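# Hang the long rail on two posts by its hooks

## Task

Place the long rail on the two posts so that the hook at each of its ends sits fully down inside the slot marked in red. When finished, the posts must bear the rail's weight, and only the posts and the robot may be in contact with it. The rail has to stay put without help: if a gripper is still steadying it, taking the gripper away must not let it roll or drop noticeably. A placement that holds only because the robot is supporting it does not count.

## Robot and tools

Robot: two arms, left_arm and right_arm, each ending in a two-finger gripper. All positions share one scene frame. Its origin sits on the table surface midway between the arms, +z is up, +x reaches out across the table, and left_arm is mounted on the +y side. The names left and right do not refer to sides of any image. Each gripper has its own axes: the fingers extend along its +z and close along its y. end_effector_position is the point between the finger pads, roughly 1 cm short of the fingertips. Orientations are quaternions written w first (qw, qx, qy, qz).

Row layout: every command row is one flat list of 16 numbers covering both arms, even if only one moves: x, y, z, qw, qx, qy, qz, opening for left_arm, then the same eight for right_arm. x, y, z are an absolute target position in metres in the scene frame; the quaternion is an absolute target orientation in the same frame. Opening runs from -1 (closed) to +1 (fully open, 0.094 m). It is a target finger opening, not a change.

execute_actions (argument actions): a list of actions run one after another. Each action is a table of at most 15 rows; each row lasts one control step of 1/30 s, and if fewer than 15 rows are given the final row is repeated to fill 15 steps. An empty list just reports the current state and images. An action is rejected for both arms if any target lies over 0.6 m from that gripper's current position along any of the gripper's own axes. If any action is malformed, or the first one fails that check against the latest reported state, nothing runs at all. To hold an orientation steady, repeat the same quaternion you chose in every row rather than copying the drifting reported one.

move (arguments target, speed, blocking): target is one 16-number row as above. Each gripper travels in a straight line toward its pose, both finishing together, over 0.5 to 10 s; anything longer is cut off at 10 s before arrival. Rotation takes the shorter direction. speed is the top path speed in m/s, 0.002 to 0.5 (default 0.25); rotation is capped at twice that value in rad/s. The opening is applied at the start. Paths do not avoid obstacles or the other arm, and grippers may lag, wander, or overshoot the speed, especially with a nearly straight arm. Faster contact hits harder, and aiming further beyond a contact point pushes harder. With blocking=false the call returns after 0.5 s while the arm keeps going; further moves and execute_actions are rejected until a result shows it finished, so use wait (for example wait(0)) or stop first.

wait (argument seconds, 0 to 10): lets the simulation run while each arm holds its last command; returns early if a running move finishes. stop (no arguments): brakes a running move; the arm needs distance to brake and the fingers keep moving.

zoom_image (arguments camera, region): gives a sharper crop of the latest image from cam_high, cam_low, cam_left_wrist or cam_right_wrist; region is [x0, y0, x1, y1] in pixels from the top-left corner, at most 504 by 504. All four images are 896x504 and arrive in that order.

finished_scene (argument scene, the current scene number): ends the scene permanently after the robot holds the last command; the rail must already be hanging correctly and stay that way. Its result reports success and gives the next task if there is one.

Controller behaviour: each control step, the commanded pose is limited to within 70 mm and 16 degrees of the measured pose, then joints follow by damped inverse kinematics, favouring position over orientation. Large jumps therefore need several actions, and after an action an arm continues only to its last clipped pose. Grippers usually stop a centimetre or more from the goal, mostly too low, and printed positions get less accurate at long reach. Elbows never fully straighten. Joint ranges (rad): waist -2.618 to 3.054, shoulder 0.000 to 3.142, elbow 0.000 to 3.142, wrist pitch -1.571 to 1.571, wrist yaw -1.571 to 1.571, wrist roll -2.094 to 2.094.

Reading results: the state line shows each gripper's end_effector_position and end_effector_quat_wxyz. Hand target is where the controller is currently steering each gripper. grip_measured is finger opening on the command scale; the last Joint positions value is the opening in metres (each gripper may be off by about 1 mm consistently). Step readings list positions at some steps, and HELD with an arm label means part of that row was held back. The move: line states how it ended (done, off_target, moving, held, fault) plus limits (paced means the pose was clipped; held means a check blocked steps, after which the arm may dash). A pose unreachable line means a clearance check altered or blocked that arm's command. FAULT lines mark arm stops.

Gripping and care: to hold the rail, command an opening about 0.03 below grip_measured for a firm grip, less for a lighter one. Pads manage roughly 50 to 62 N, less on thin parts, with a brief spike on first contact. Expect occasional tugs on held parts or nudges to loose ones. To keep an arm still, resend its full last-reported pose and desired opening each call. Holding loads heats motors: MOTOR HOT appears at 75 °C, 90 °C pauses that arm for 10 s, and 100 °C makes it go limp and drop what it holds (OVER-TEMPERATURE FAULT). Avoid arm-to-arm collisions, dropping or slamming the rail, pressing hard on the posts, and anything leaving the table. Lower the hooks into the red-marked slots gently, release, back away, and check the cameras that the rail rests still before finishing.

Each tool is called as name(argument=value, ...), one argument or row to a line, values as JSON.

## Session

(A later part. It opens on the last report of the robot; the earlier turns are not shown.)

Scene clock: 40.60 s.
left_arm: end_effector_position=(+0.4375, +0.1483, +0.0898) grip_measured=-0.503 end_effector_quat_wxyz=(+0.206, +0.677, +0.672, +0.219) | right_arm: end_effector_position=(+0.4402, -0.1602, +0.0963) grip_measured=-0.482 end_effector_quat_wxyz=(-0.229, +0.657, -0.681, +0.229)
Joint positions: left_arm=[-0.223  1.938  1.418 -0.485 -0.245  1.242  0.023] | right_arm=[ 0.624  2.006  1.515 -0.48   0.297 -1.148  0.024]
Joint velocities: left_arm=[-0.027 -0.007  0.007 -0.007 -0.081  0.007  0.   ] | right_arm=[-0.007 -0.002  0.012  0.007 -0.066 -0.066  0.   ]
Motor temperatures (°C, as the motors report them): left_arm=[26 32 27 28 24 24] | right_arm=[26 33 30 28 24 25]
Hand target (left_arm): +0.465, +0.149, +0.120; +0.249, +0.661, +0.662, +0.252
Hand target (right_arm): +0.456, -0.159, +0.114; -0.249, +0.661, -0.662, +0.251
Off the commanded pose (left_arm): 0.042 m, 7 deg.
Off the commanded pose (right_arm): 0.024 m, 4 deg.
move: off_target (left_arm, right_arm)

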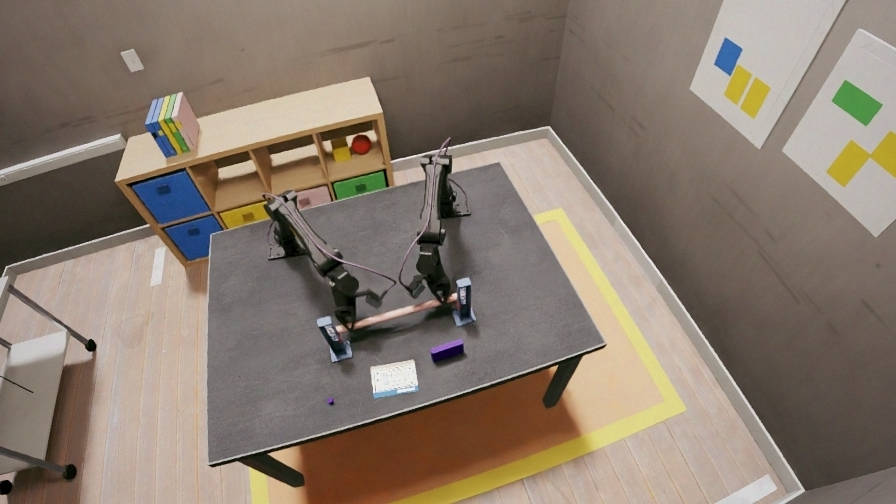

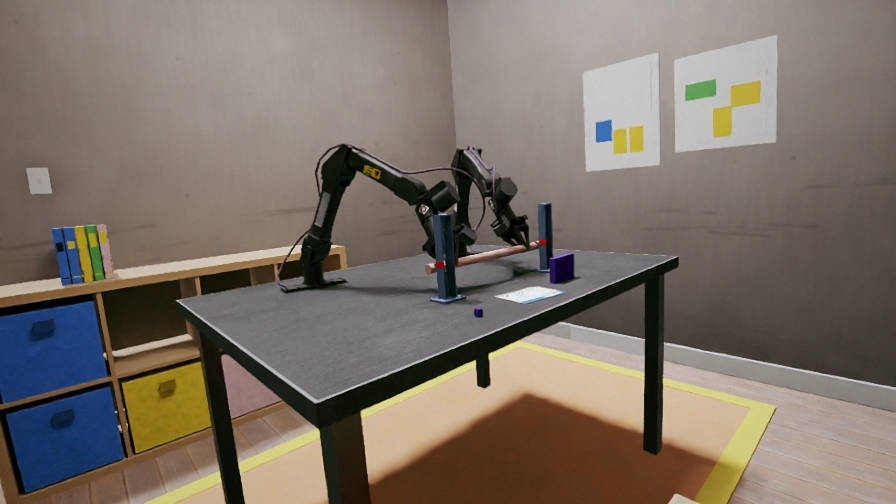

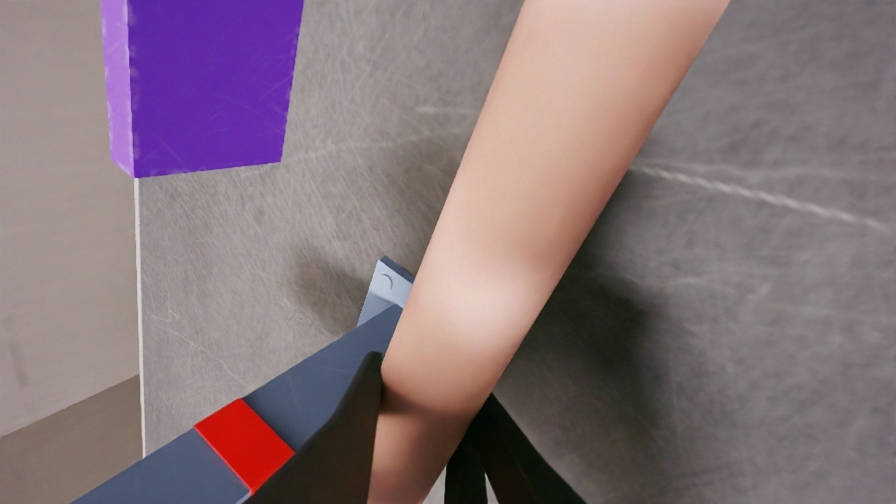

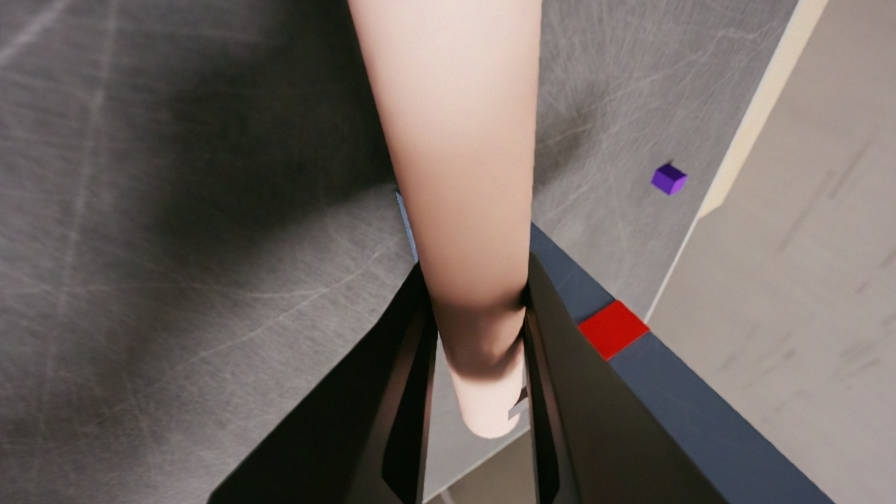

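move(
  target=[0.452,0.157,0.123,0.25,0.661,0.661,0.25,-0.53,0.443,-0.148,0.116,0.25,-0.661,0.661,-0.25,-0.52],
  speed=0.02,
)

zoom_image(
  camera="cam_low",
  region=[400, 220, 570, 290],
)

zoom_image(
  camera="cam_high",
  region=[445, 275, 485, 315],
)

zoom_image(
  camera="cam_high",
  region=[310, 310, 350, 350],
)

Scene clock: 44.13 s.
left_arm: end_effector_position=(+0.4373, +0.1542, +0.0926) grip_measured=-0.503 end_effector_quat_wxyz=(+0.212, +0.675, +0.670, +0.224) | right_arm: end_effector_position=(+0.4399, -0.1541, +0.0981) grip_measured=-0.482 end_effector_quat_wxyz=(-0.235, +0.654, -0.681, +0.231)
Joint positions: left_arm=[-0.211  1.916  1.389 -0.46  -0.241  1.255  0.023] | right_arm=[ 0.638  2.006  1.515 -0.471  0.305 -1.135  0.024]
Joint velocities: left_arm=[ 0.002 -0.012  0.002  0.007 -0.007  0.007 -0.001] | right_arm=[-0.012 -0.012  0.002  0.007 -0.007 -0.037  0.   ]
Motor temperatures (°C, as the motors report them): left_arm=[26 33 27 28 24 24] | right_arm=[26 34 30 28 24 25]
Hand target (left_arm): +0.450, +0.158, +0.124; +0.249, +0.662, +0.661, +0.252
Hand target (right_arm): +0.442, -0.148, +0.116; -0.250, +0.661, -0.662, +0.249
Off the commanded pose (left_arm): 0.034 m, 6 deg.
Off the commanded pose (right_arm): 0.019 m, 4 deg.
move: off_target (left_arm, right_arm)

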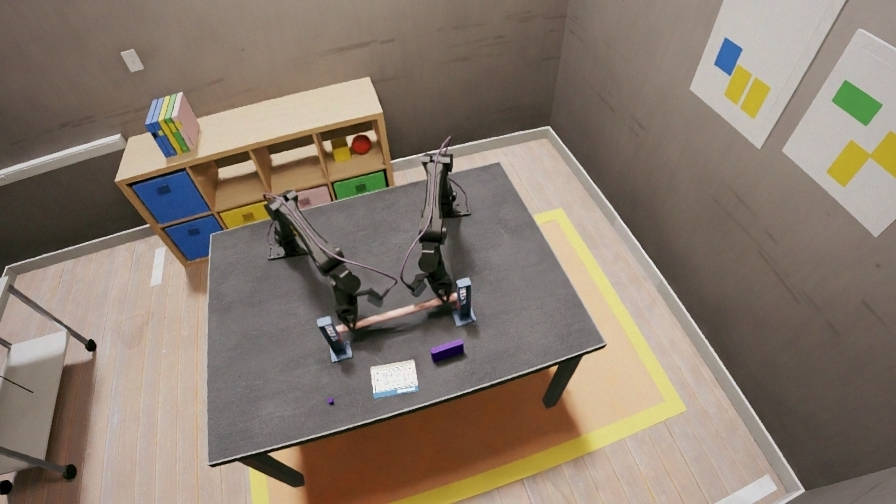

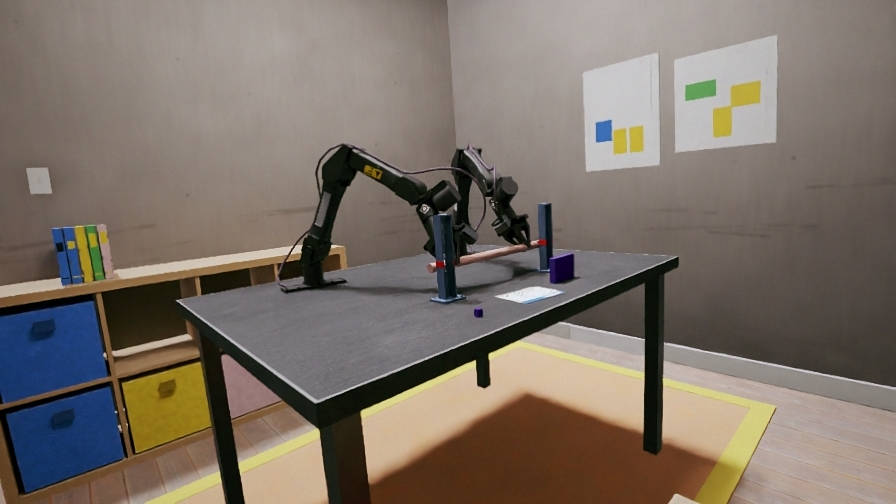

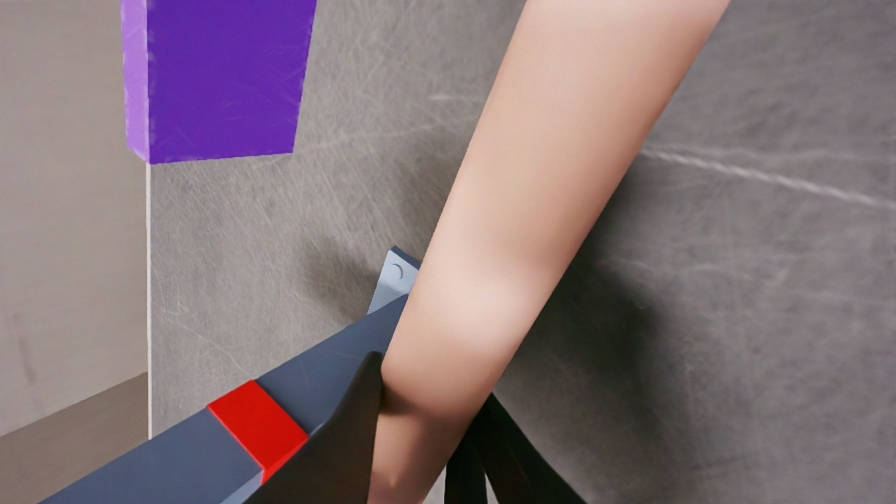

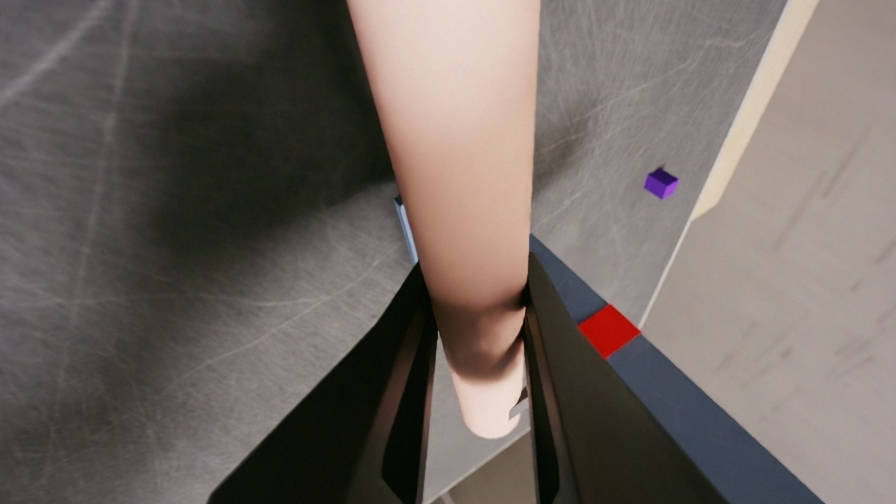

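Region (400, 220, 570, 290) of cam_low's 896x504 image, scaled by 2.965, with more detail than that image has; it fills the top 208 rows of this view, and the rest is white.

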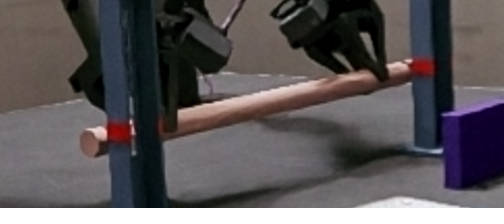

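Region (445, 275, 485, 315) of cam_high's 896x504 image, scaled by 12.600, with more detail than that image has.

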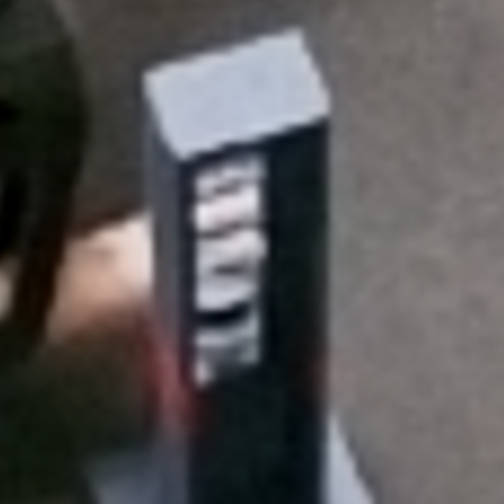

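Region (310, 310, 350, 350) of cam_high's 896x504 image, scaled by 12.600, with more detail than that image has.

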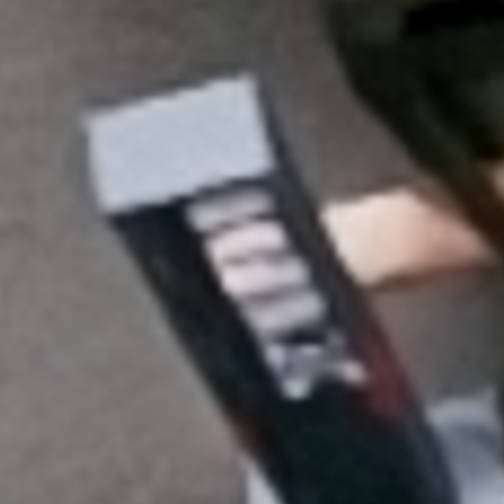

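move(
  target=[0.47,0.158,0.126,0.25,0.661,0.661,0.25,-0.53,0.46,-0.147,0.117,0.25,-0.661,0.661,-0.25,-0.52],
  speed=0.02,
)

zoom_image(
  camera="cam_low",
  region=[400, 220, 570, 290],
)

zoom_image(
  camera="cam_high",
  region=[445, 275, 485, 315],
)

zoom_image(
  camera="cam_high",
  region=[310, 310, 350, 350],
)

Scene clock: 47.07 s.
left_arm: end_effector_position=(+0.4377, +0.1574, +0.0935) grip_measured=-0.503 end_effector_quat_wxyz=(+0.203, +0.680, +0.671, +0.214) | right_arm: end_effector_position=(+0.4400, -0.1511, +0.0955) grip_measured=-0.482 end_effector_quat_wxyz=(-0.224, +0.658, -0.684, +0.219)
Joint positions: left_arm=[-0.198  1.926  1.421 -0.505 -0.223  1.265  0.023] | right_arm=[ 0.638  2.032  1.563 -0.524  0.289 -1.126  0.024]
Joint velocities: left_arm=[-0.002  0.022 -0.012 -0.051  0.007 -0.11   0.   ] | right_arm=[ 0.002 -0.007  0.002 -0.11  -0.051 -0.051  0.001]
Motor temperatures (°C, as the motors report them): left_arm=[26 33 28 28 24 24] | right_arm=[26 34 30 28 24 25]
Hand target (left_arm): +0.466, +0.160, +0.128; +0.249, +0.661, +0.662, +0.252
Hand target (right_arm): +0.458, -0.148, +0.118; -0.249, +0.660, -0.663, +0.250
Off the commanded pose (left_arm): 0.046 m, 7 deg.
Off the commanded pose (right_arm): 0.030 m, 5 deg.
move: off_target (left_arm, right_arm)

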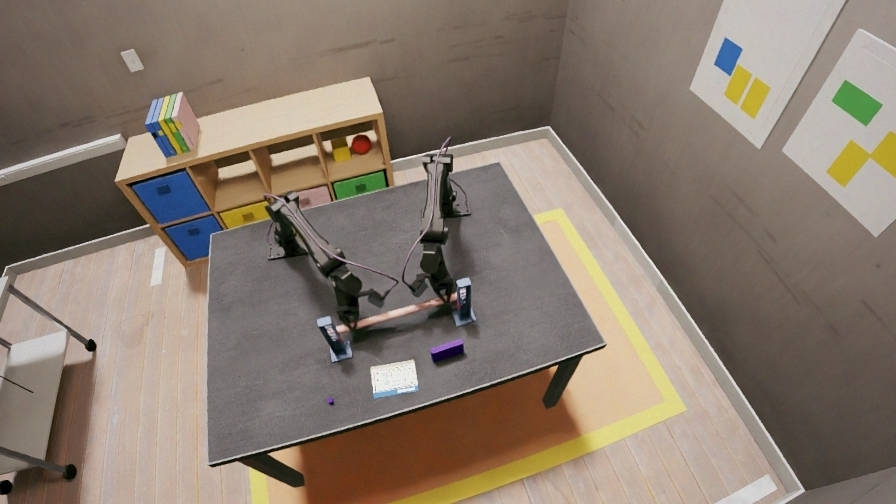

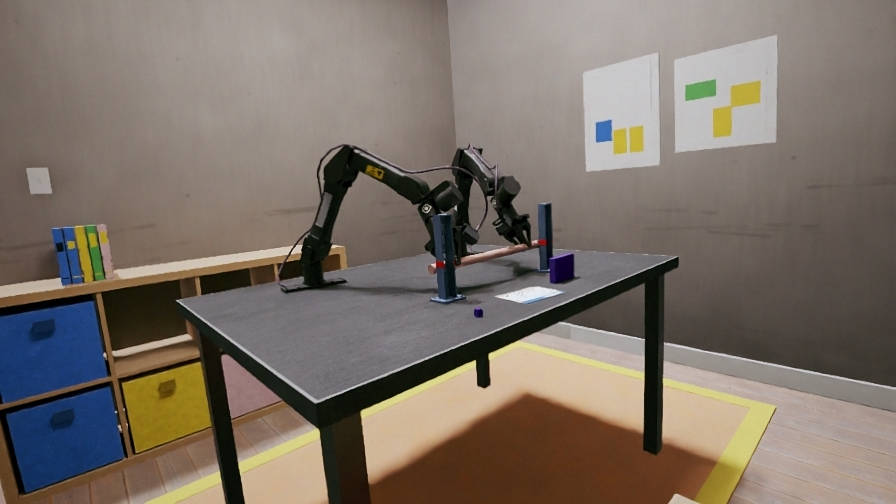

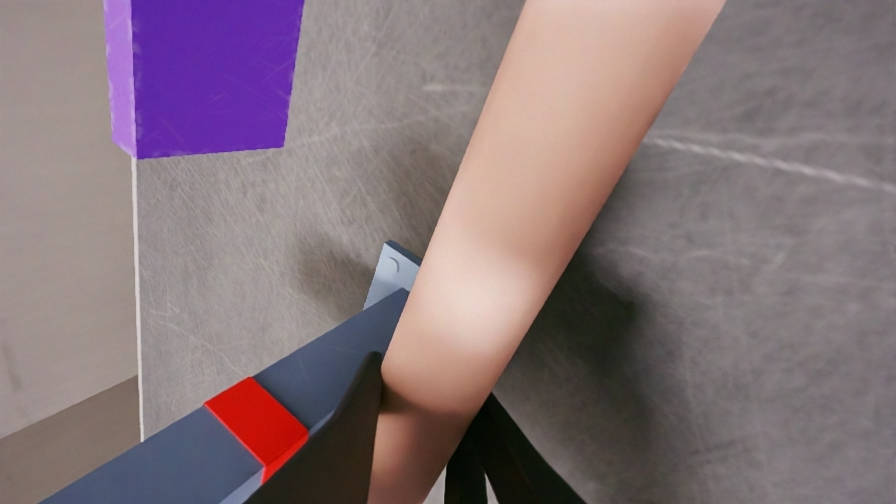

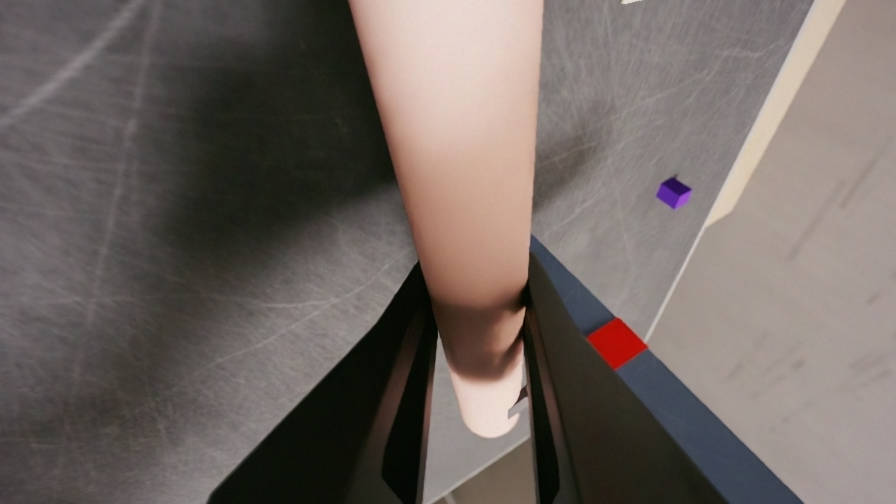

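Region (400, 220, 570, 290) of cam_low's 896x504 image, scaled by 2.965, with more detail than that image has; it fills the top 208 rows of this view, and the rest is white.

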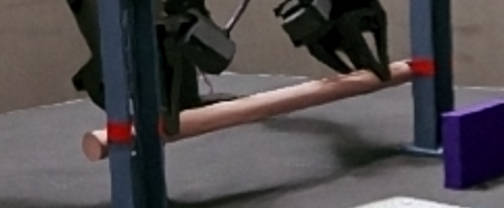

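Region (445, 275, 485, 315) of cam_high's 896x504 image, scaled by 12.600, with more detail than that image has.

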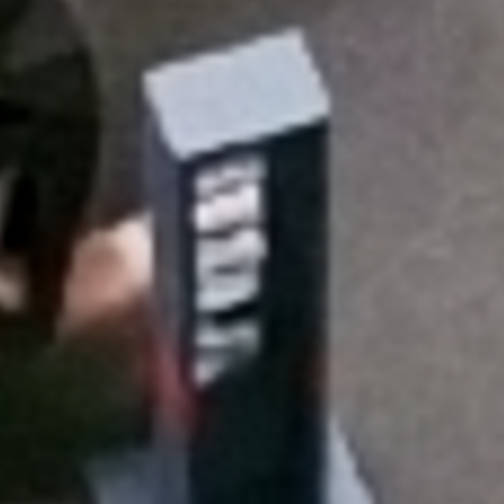

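Region (310, 310, 350, 350) of cam_high's 896x504 image, scaled by 12.600, with more detail than that image has.

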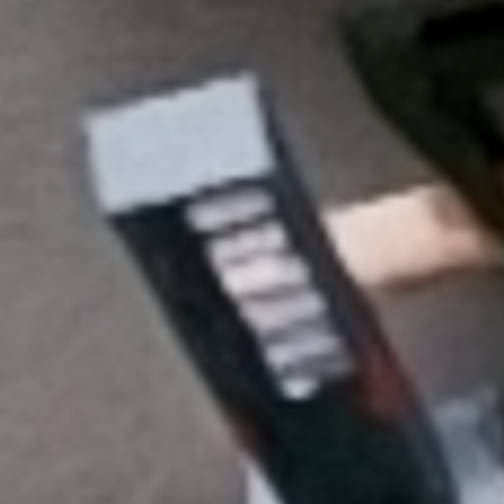

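move(
  target=[0.445,0.157,0.123,0.27,0.653,0.653,0.27,-0.53,0.433,-0.148,0.118,0.27,-0.653,0.653,-0.27,-0.52],
  speed=0.03,
)

zoom_image(
  camera="cam_low",
  region=[400, 220, 570, 290],
)

move(
  target=[0.468,0.157,0.123,0.27,0.653,0.653,0.27,-0.53,0.457,-0.148,0.118,0.27,-0.653,0.653,-0.27,-0.52],
  speed=0.02,
)

zoom_image(
  camera="cam_low",
  region=[400, 220, 570, 290],
)

Scene clock: 50.63 s.
left_arm: end_effector_position=(+0.4325, +0.1580, +0.0926) grip_measured=-0.503 end_effector_quat_wxyz=(+0.234, +0.669, +0.663, +0.238) | right_arm: end_effector_position=(+0.4328, -0.1506, +0.1005) grip_measured=-0.482 end_effector_quat_wxyz=(-0.259, +0.645, -0.674, +0.249)
Joint positions: left_arm=[-0.21   1.864  1.284 -0.349 -0.247  1.267  0.023] | right_arm=[ 0.662  1.957  1.415 -0.364  0.339 -1.128  0.024]
Joint velocities: left_arm=[ 0.002 -0.012  0.012 -0.095 -0.007  0.037 -0.   ] | right_arm=[-0.022 -0.022  0.012  0.007 -0.007 -0.022 -0.001]
Motor temperatures (°C, as the motors report them): left_arm=[26 34 28 28 24 24] | right_arm=[26 35 30 28 24 25]
Hand target (left_arm): +0.443, +0.157, +0.124; +0.268, +0.654, +0.654, +0.271
Hand target (right_arm): +0.432, -0.148, +0.118; -0.270, +0.653, -0.655, +0.269
Off the commanded pose (left_arm): 0.033 m, 6 deg.
Off the commanded pose (right_arm): 0.018 m, 4 deg.
move: off_target (left_arm, right_arm)

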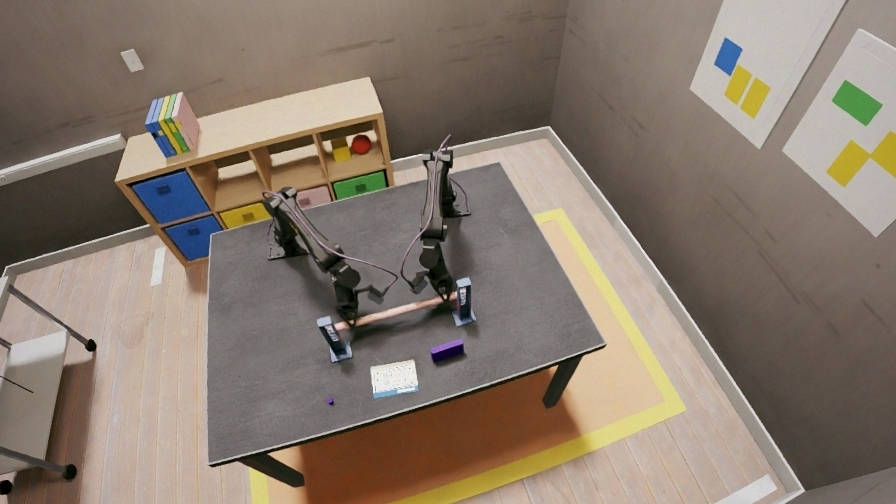

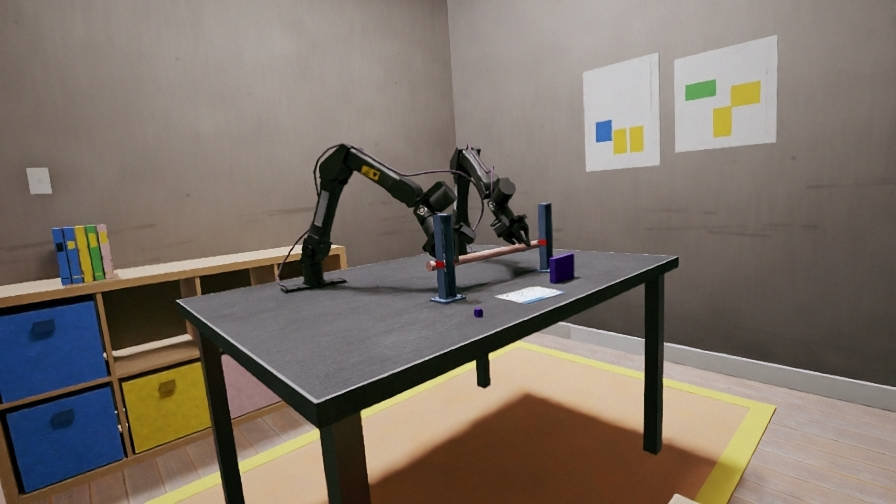

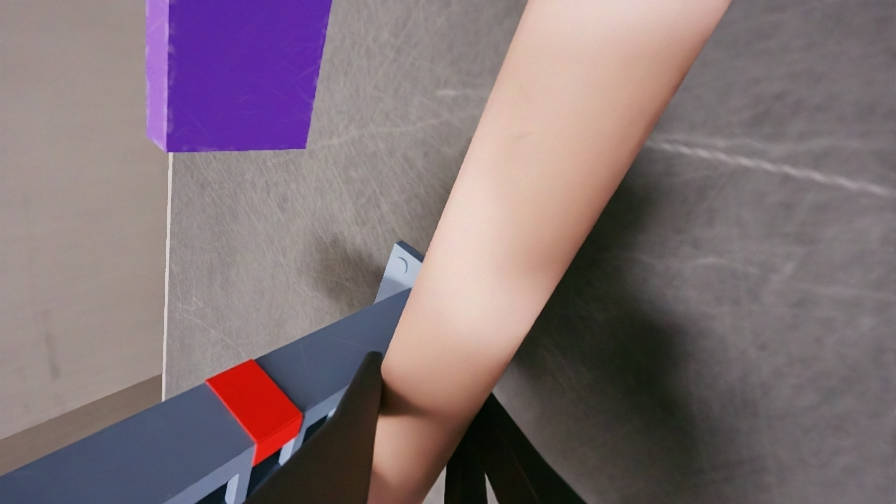

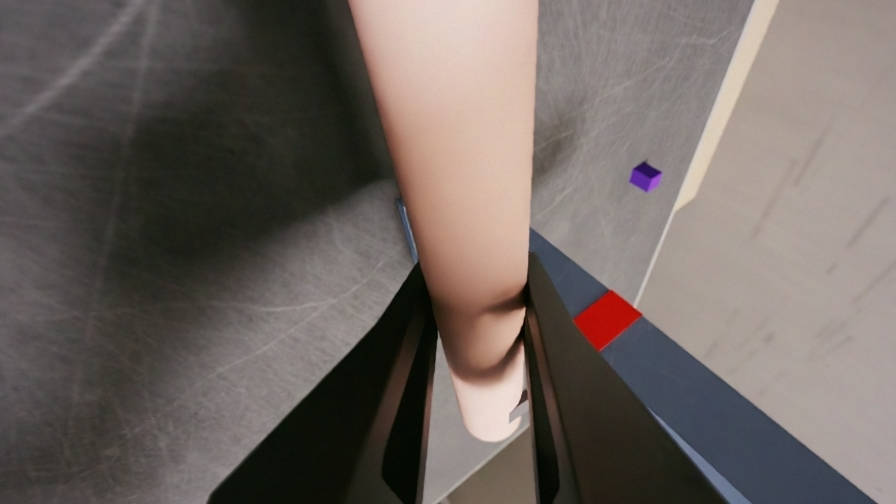

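Region (400, 220, 570, 290) of cam_low's 896x504 image, scaled by 2.965, with more detail than that image has; it fills the top 208 rows of this view, and the rest is white.

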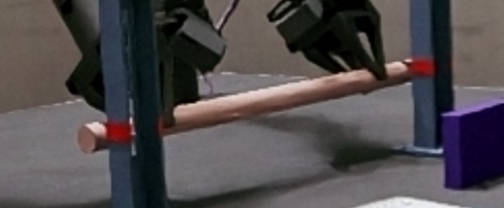

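Scene clock: 53.43 s.
left_arm: end_effector_position=(+0.4379, +0.1575, +0.0922) grip_measured=-0.503 end_effector_quat_wxyz=(+0.227, +0.671, +0.665, +0.236) | right_arm: end_effector_position=(+0.4405, -0.1505, +0.0990) grip_measured=-0.482 end_effector_quat_wxyz=(-0.250, +0.649, -0.674, +0.248)
Joint positions: left_arm=[-0.206  1.891  1.328 -0.381 -0.248  1.269  0.023] | right_arm=[ 0.654  1.992  1.468 -0.396  0.336 -1.139  0.024]
Joint velocities: left_arm=[-0.007 -0.017 -0.002  0.007  0.051  0.051  0.001] | right_arm=[-0.002 -0.002 -0.002 -0.007 -0.051  0.066 -0.   ]
Motor temperatures (°C, as the motors report them): left_arm=[26 34 28 29 24 24] | right_arm=[26 35 30 28 24 25]
Hand target (left_arm): +0.464, +0.159, +0.125; +0.269, +0.653, +0.654, +0.272
Hand target (right_arm): +0.455, -0.149, +0.119; -0.270, +0.653, -0.654, +0.271
Off the commanded pose (left_arm): 0.043 m, 7 deg.
Off the commanded pose (right_arm): 0.025 m, 4 deg.
move: off_target (left_arm, right_arm)

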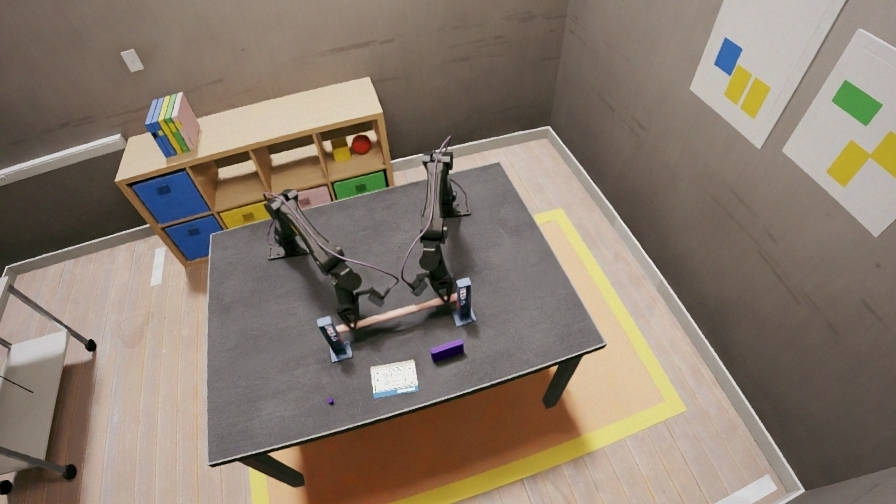

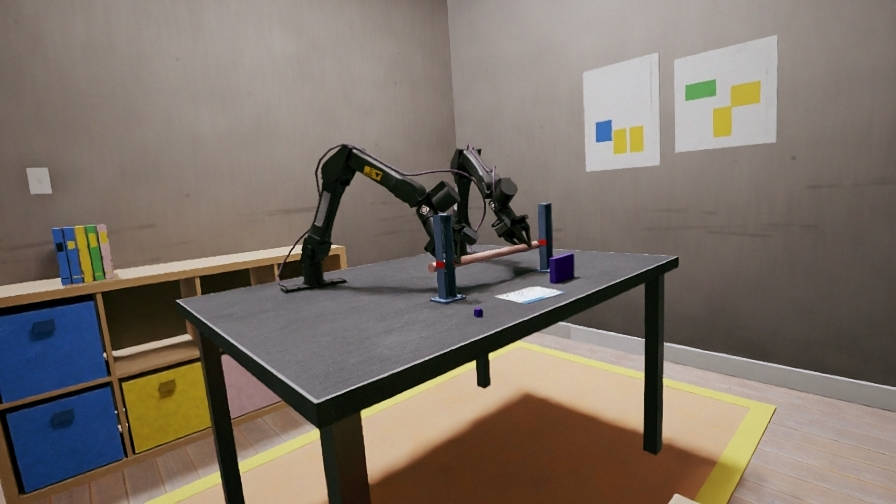

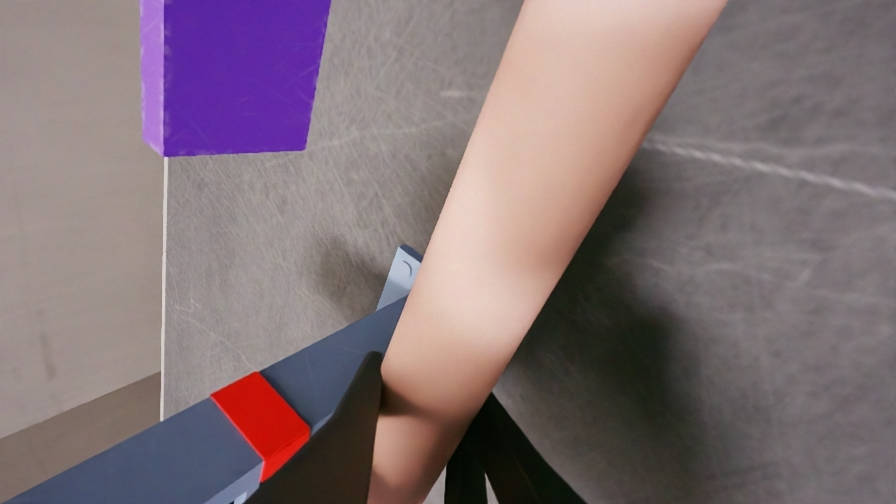

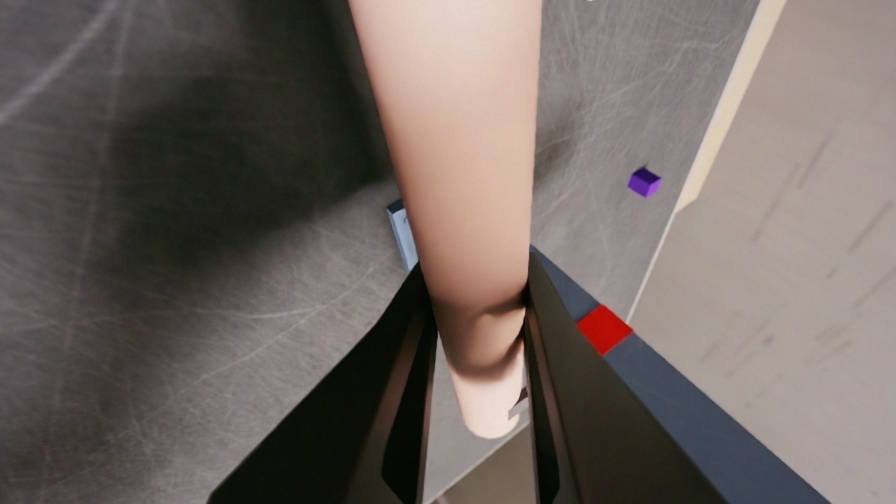

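Region (400, 220, 570, 290) of cam_low's 896x504 image, scaled by 2.965, with more detail than that image has; it fills the top 208 rows of this view, and the rest is white.

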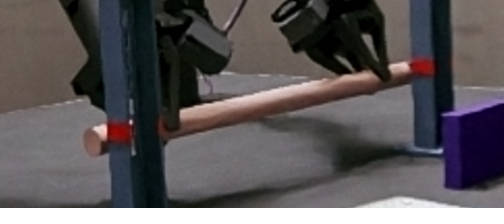

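zoom_image(
  camera="cam_high",
  region=[452, 285, 480, 313],
)

zoom_image(
  camera="cam_high",
  region=[318, 322, 346, 350],
)

zoom_image(
  camera="cam_low",
  region=[420, 250, 465, 280],
)

zoom_image(
  camera="cam_low",
  region=[520, 230, 560, 256],
)

Region (452, 285, 480, 313) of cam_high's 896x504 image, scaled by 18.000, with more detail than that image has.

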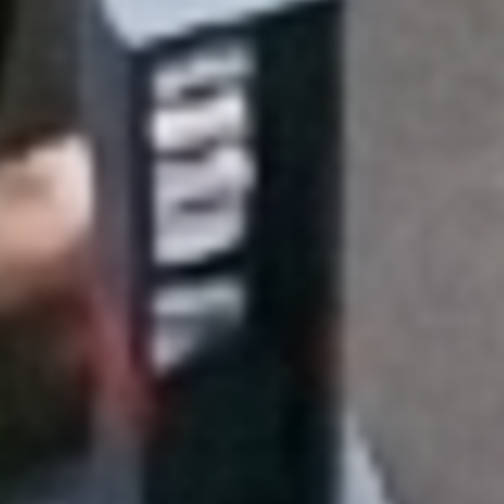

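Region (318, 322, 346, 350) of cam_high's 896x504 image, scaled by 18.000, with more detail than that image has.

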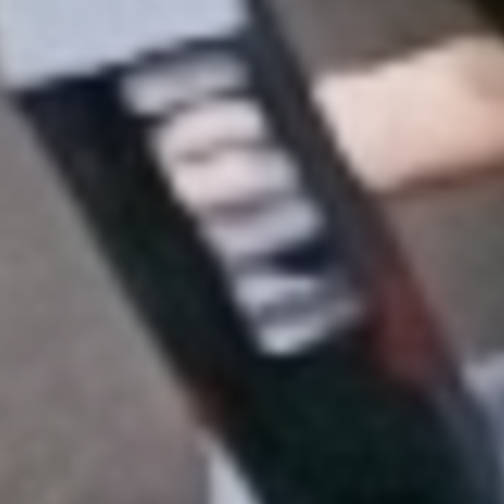

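Region (420, 250, 465, 280) of cam_low's 896x504 image, scaled by 11.200, with more detail than that image has.

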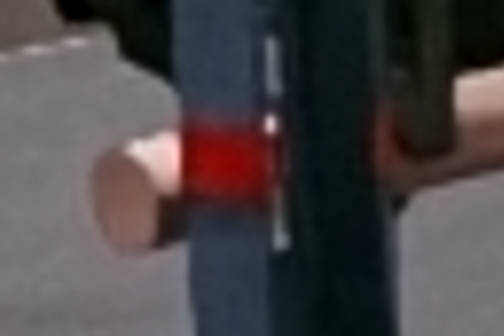

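Region (520, 230, 560, 256) of cam_low's 896x504 image, scaled by 12.600, with more detail than that image has; it fills the top 328 rows of this view, and the rest is white.

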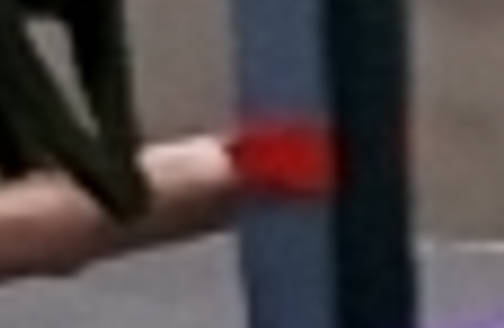

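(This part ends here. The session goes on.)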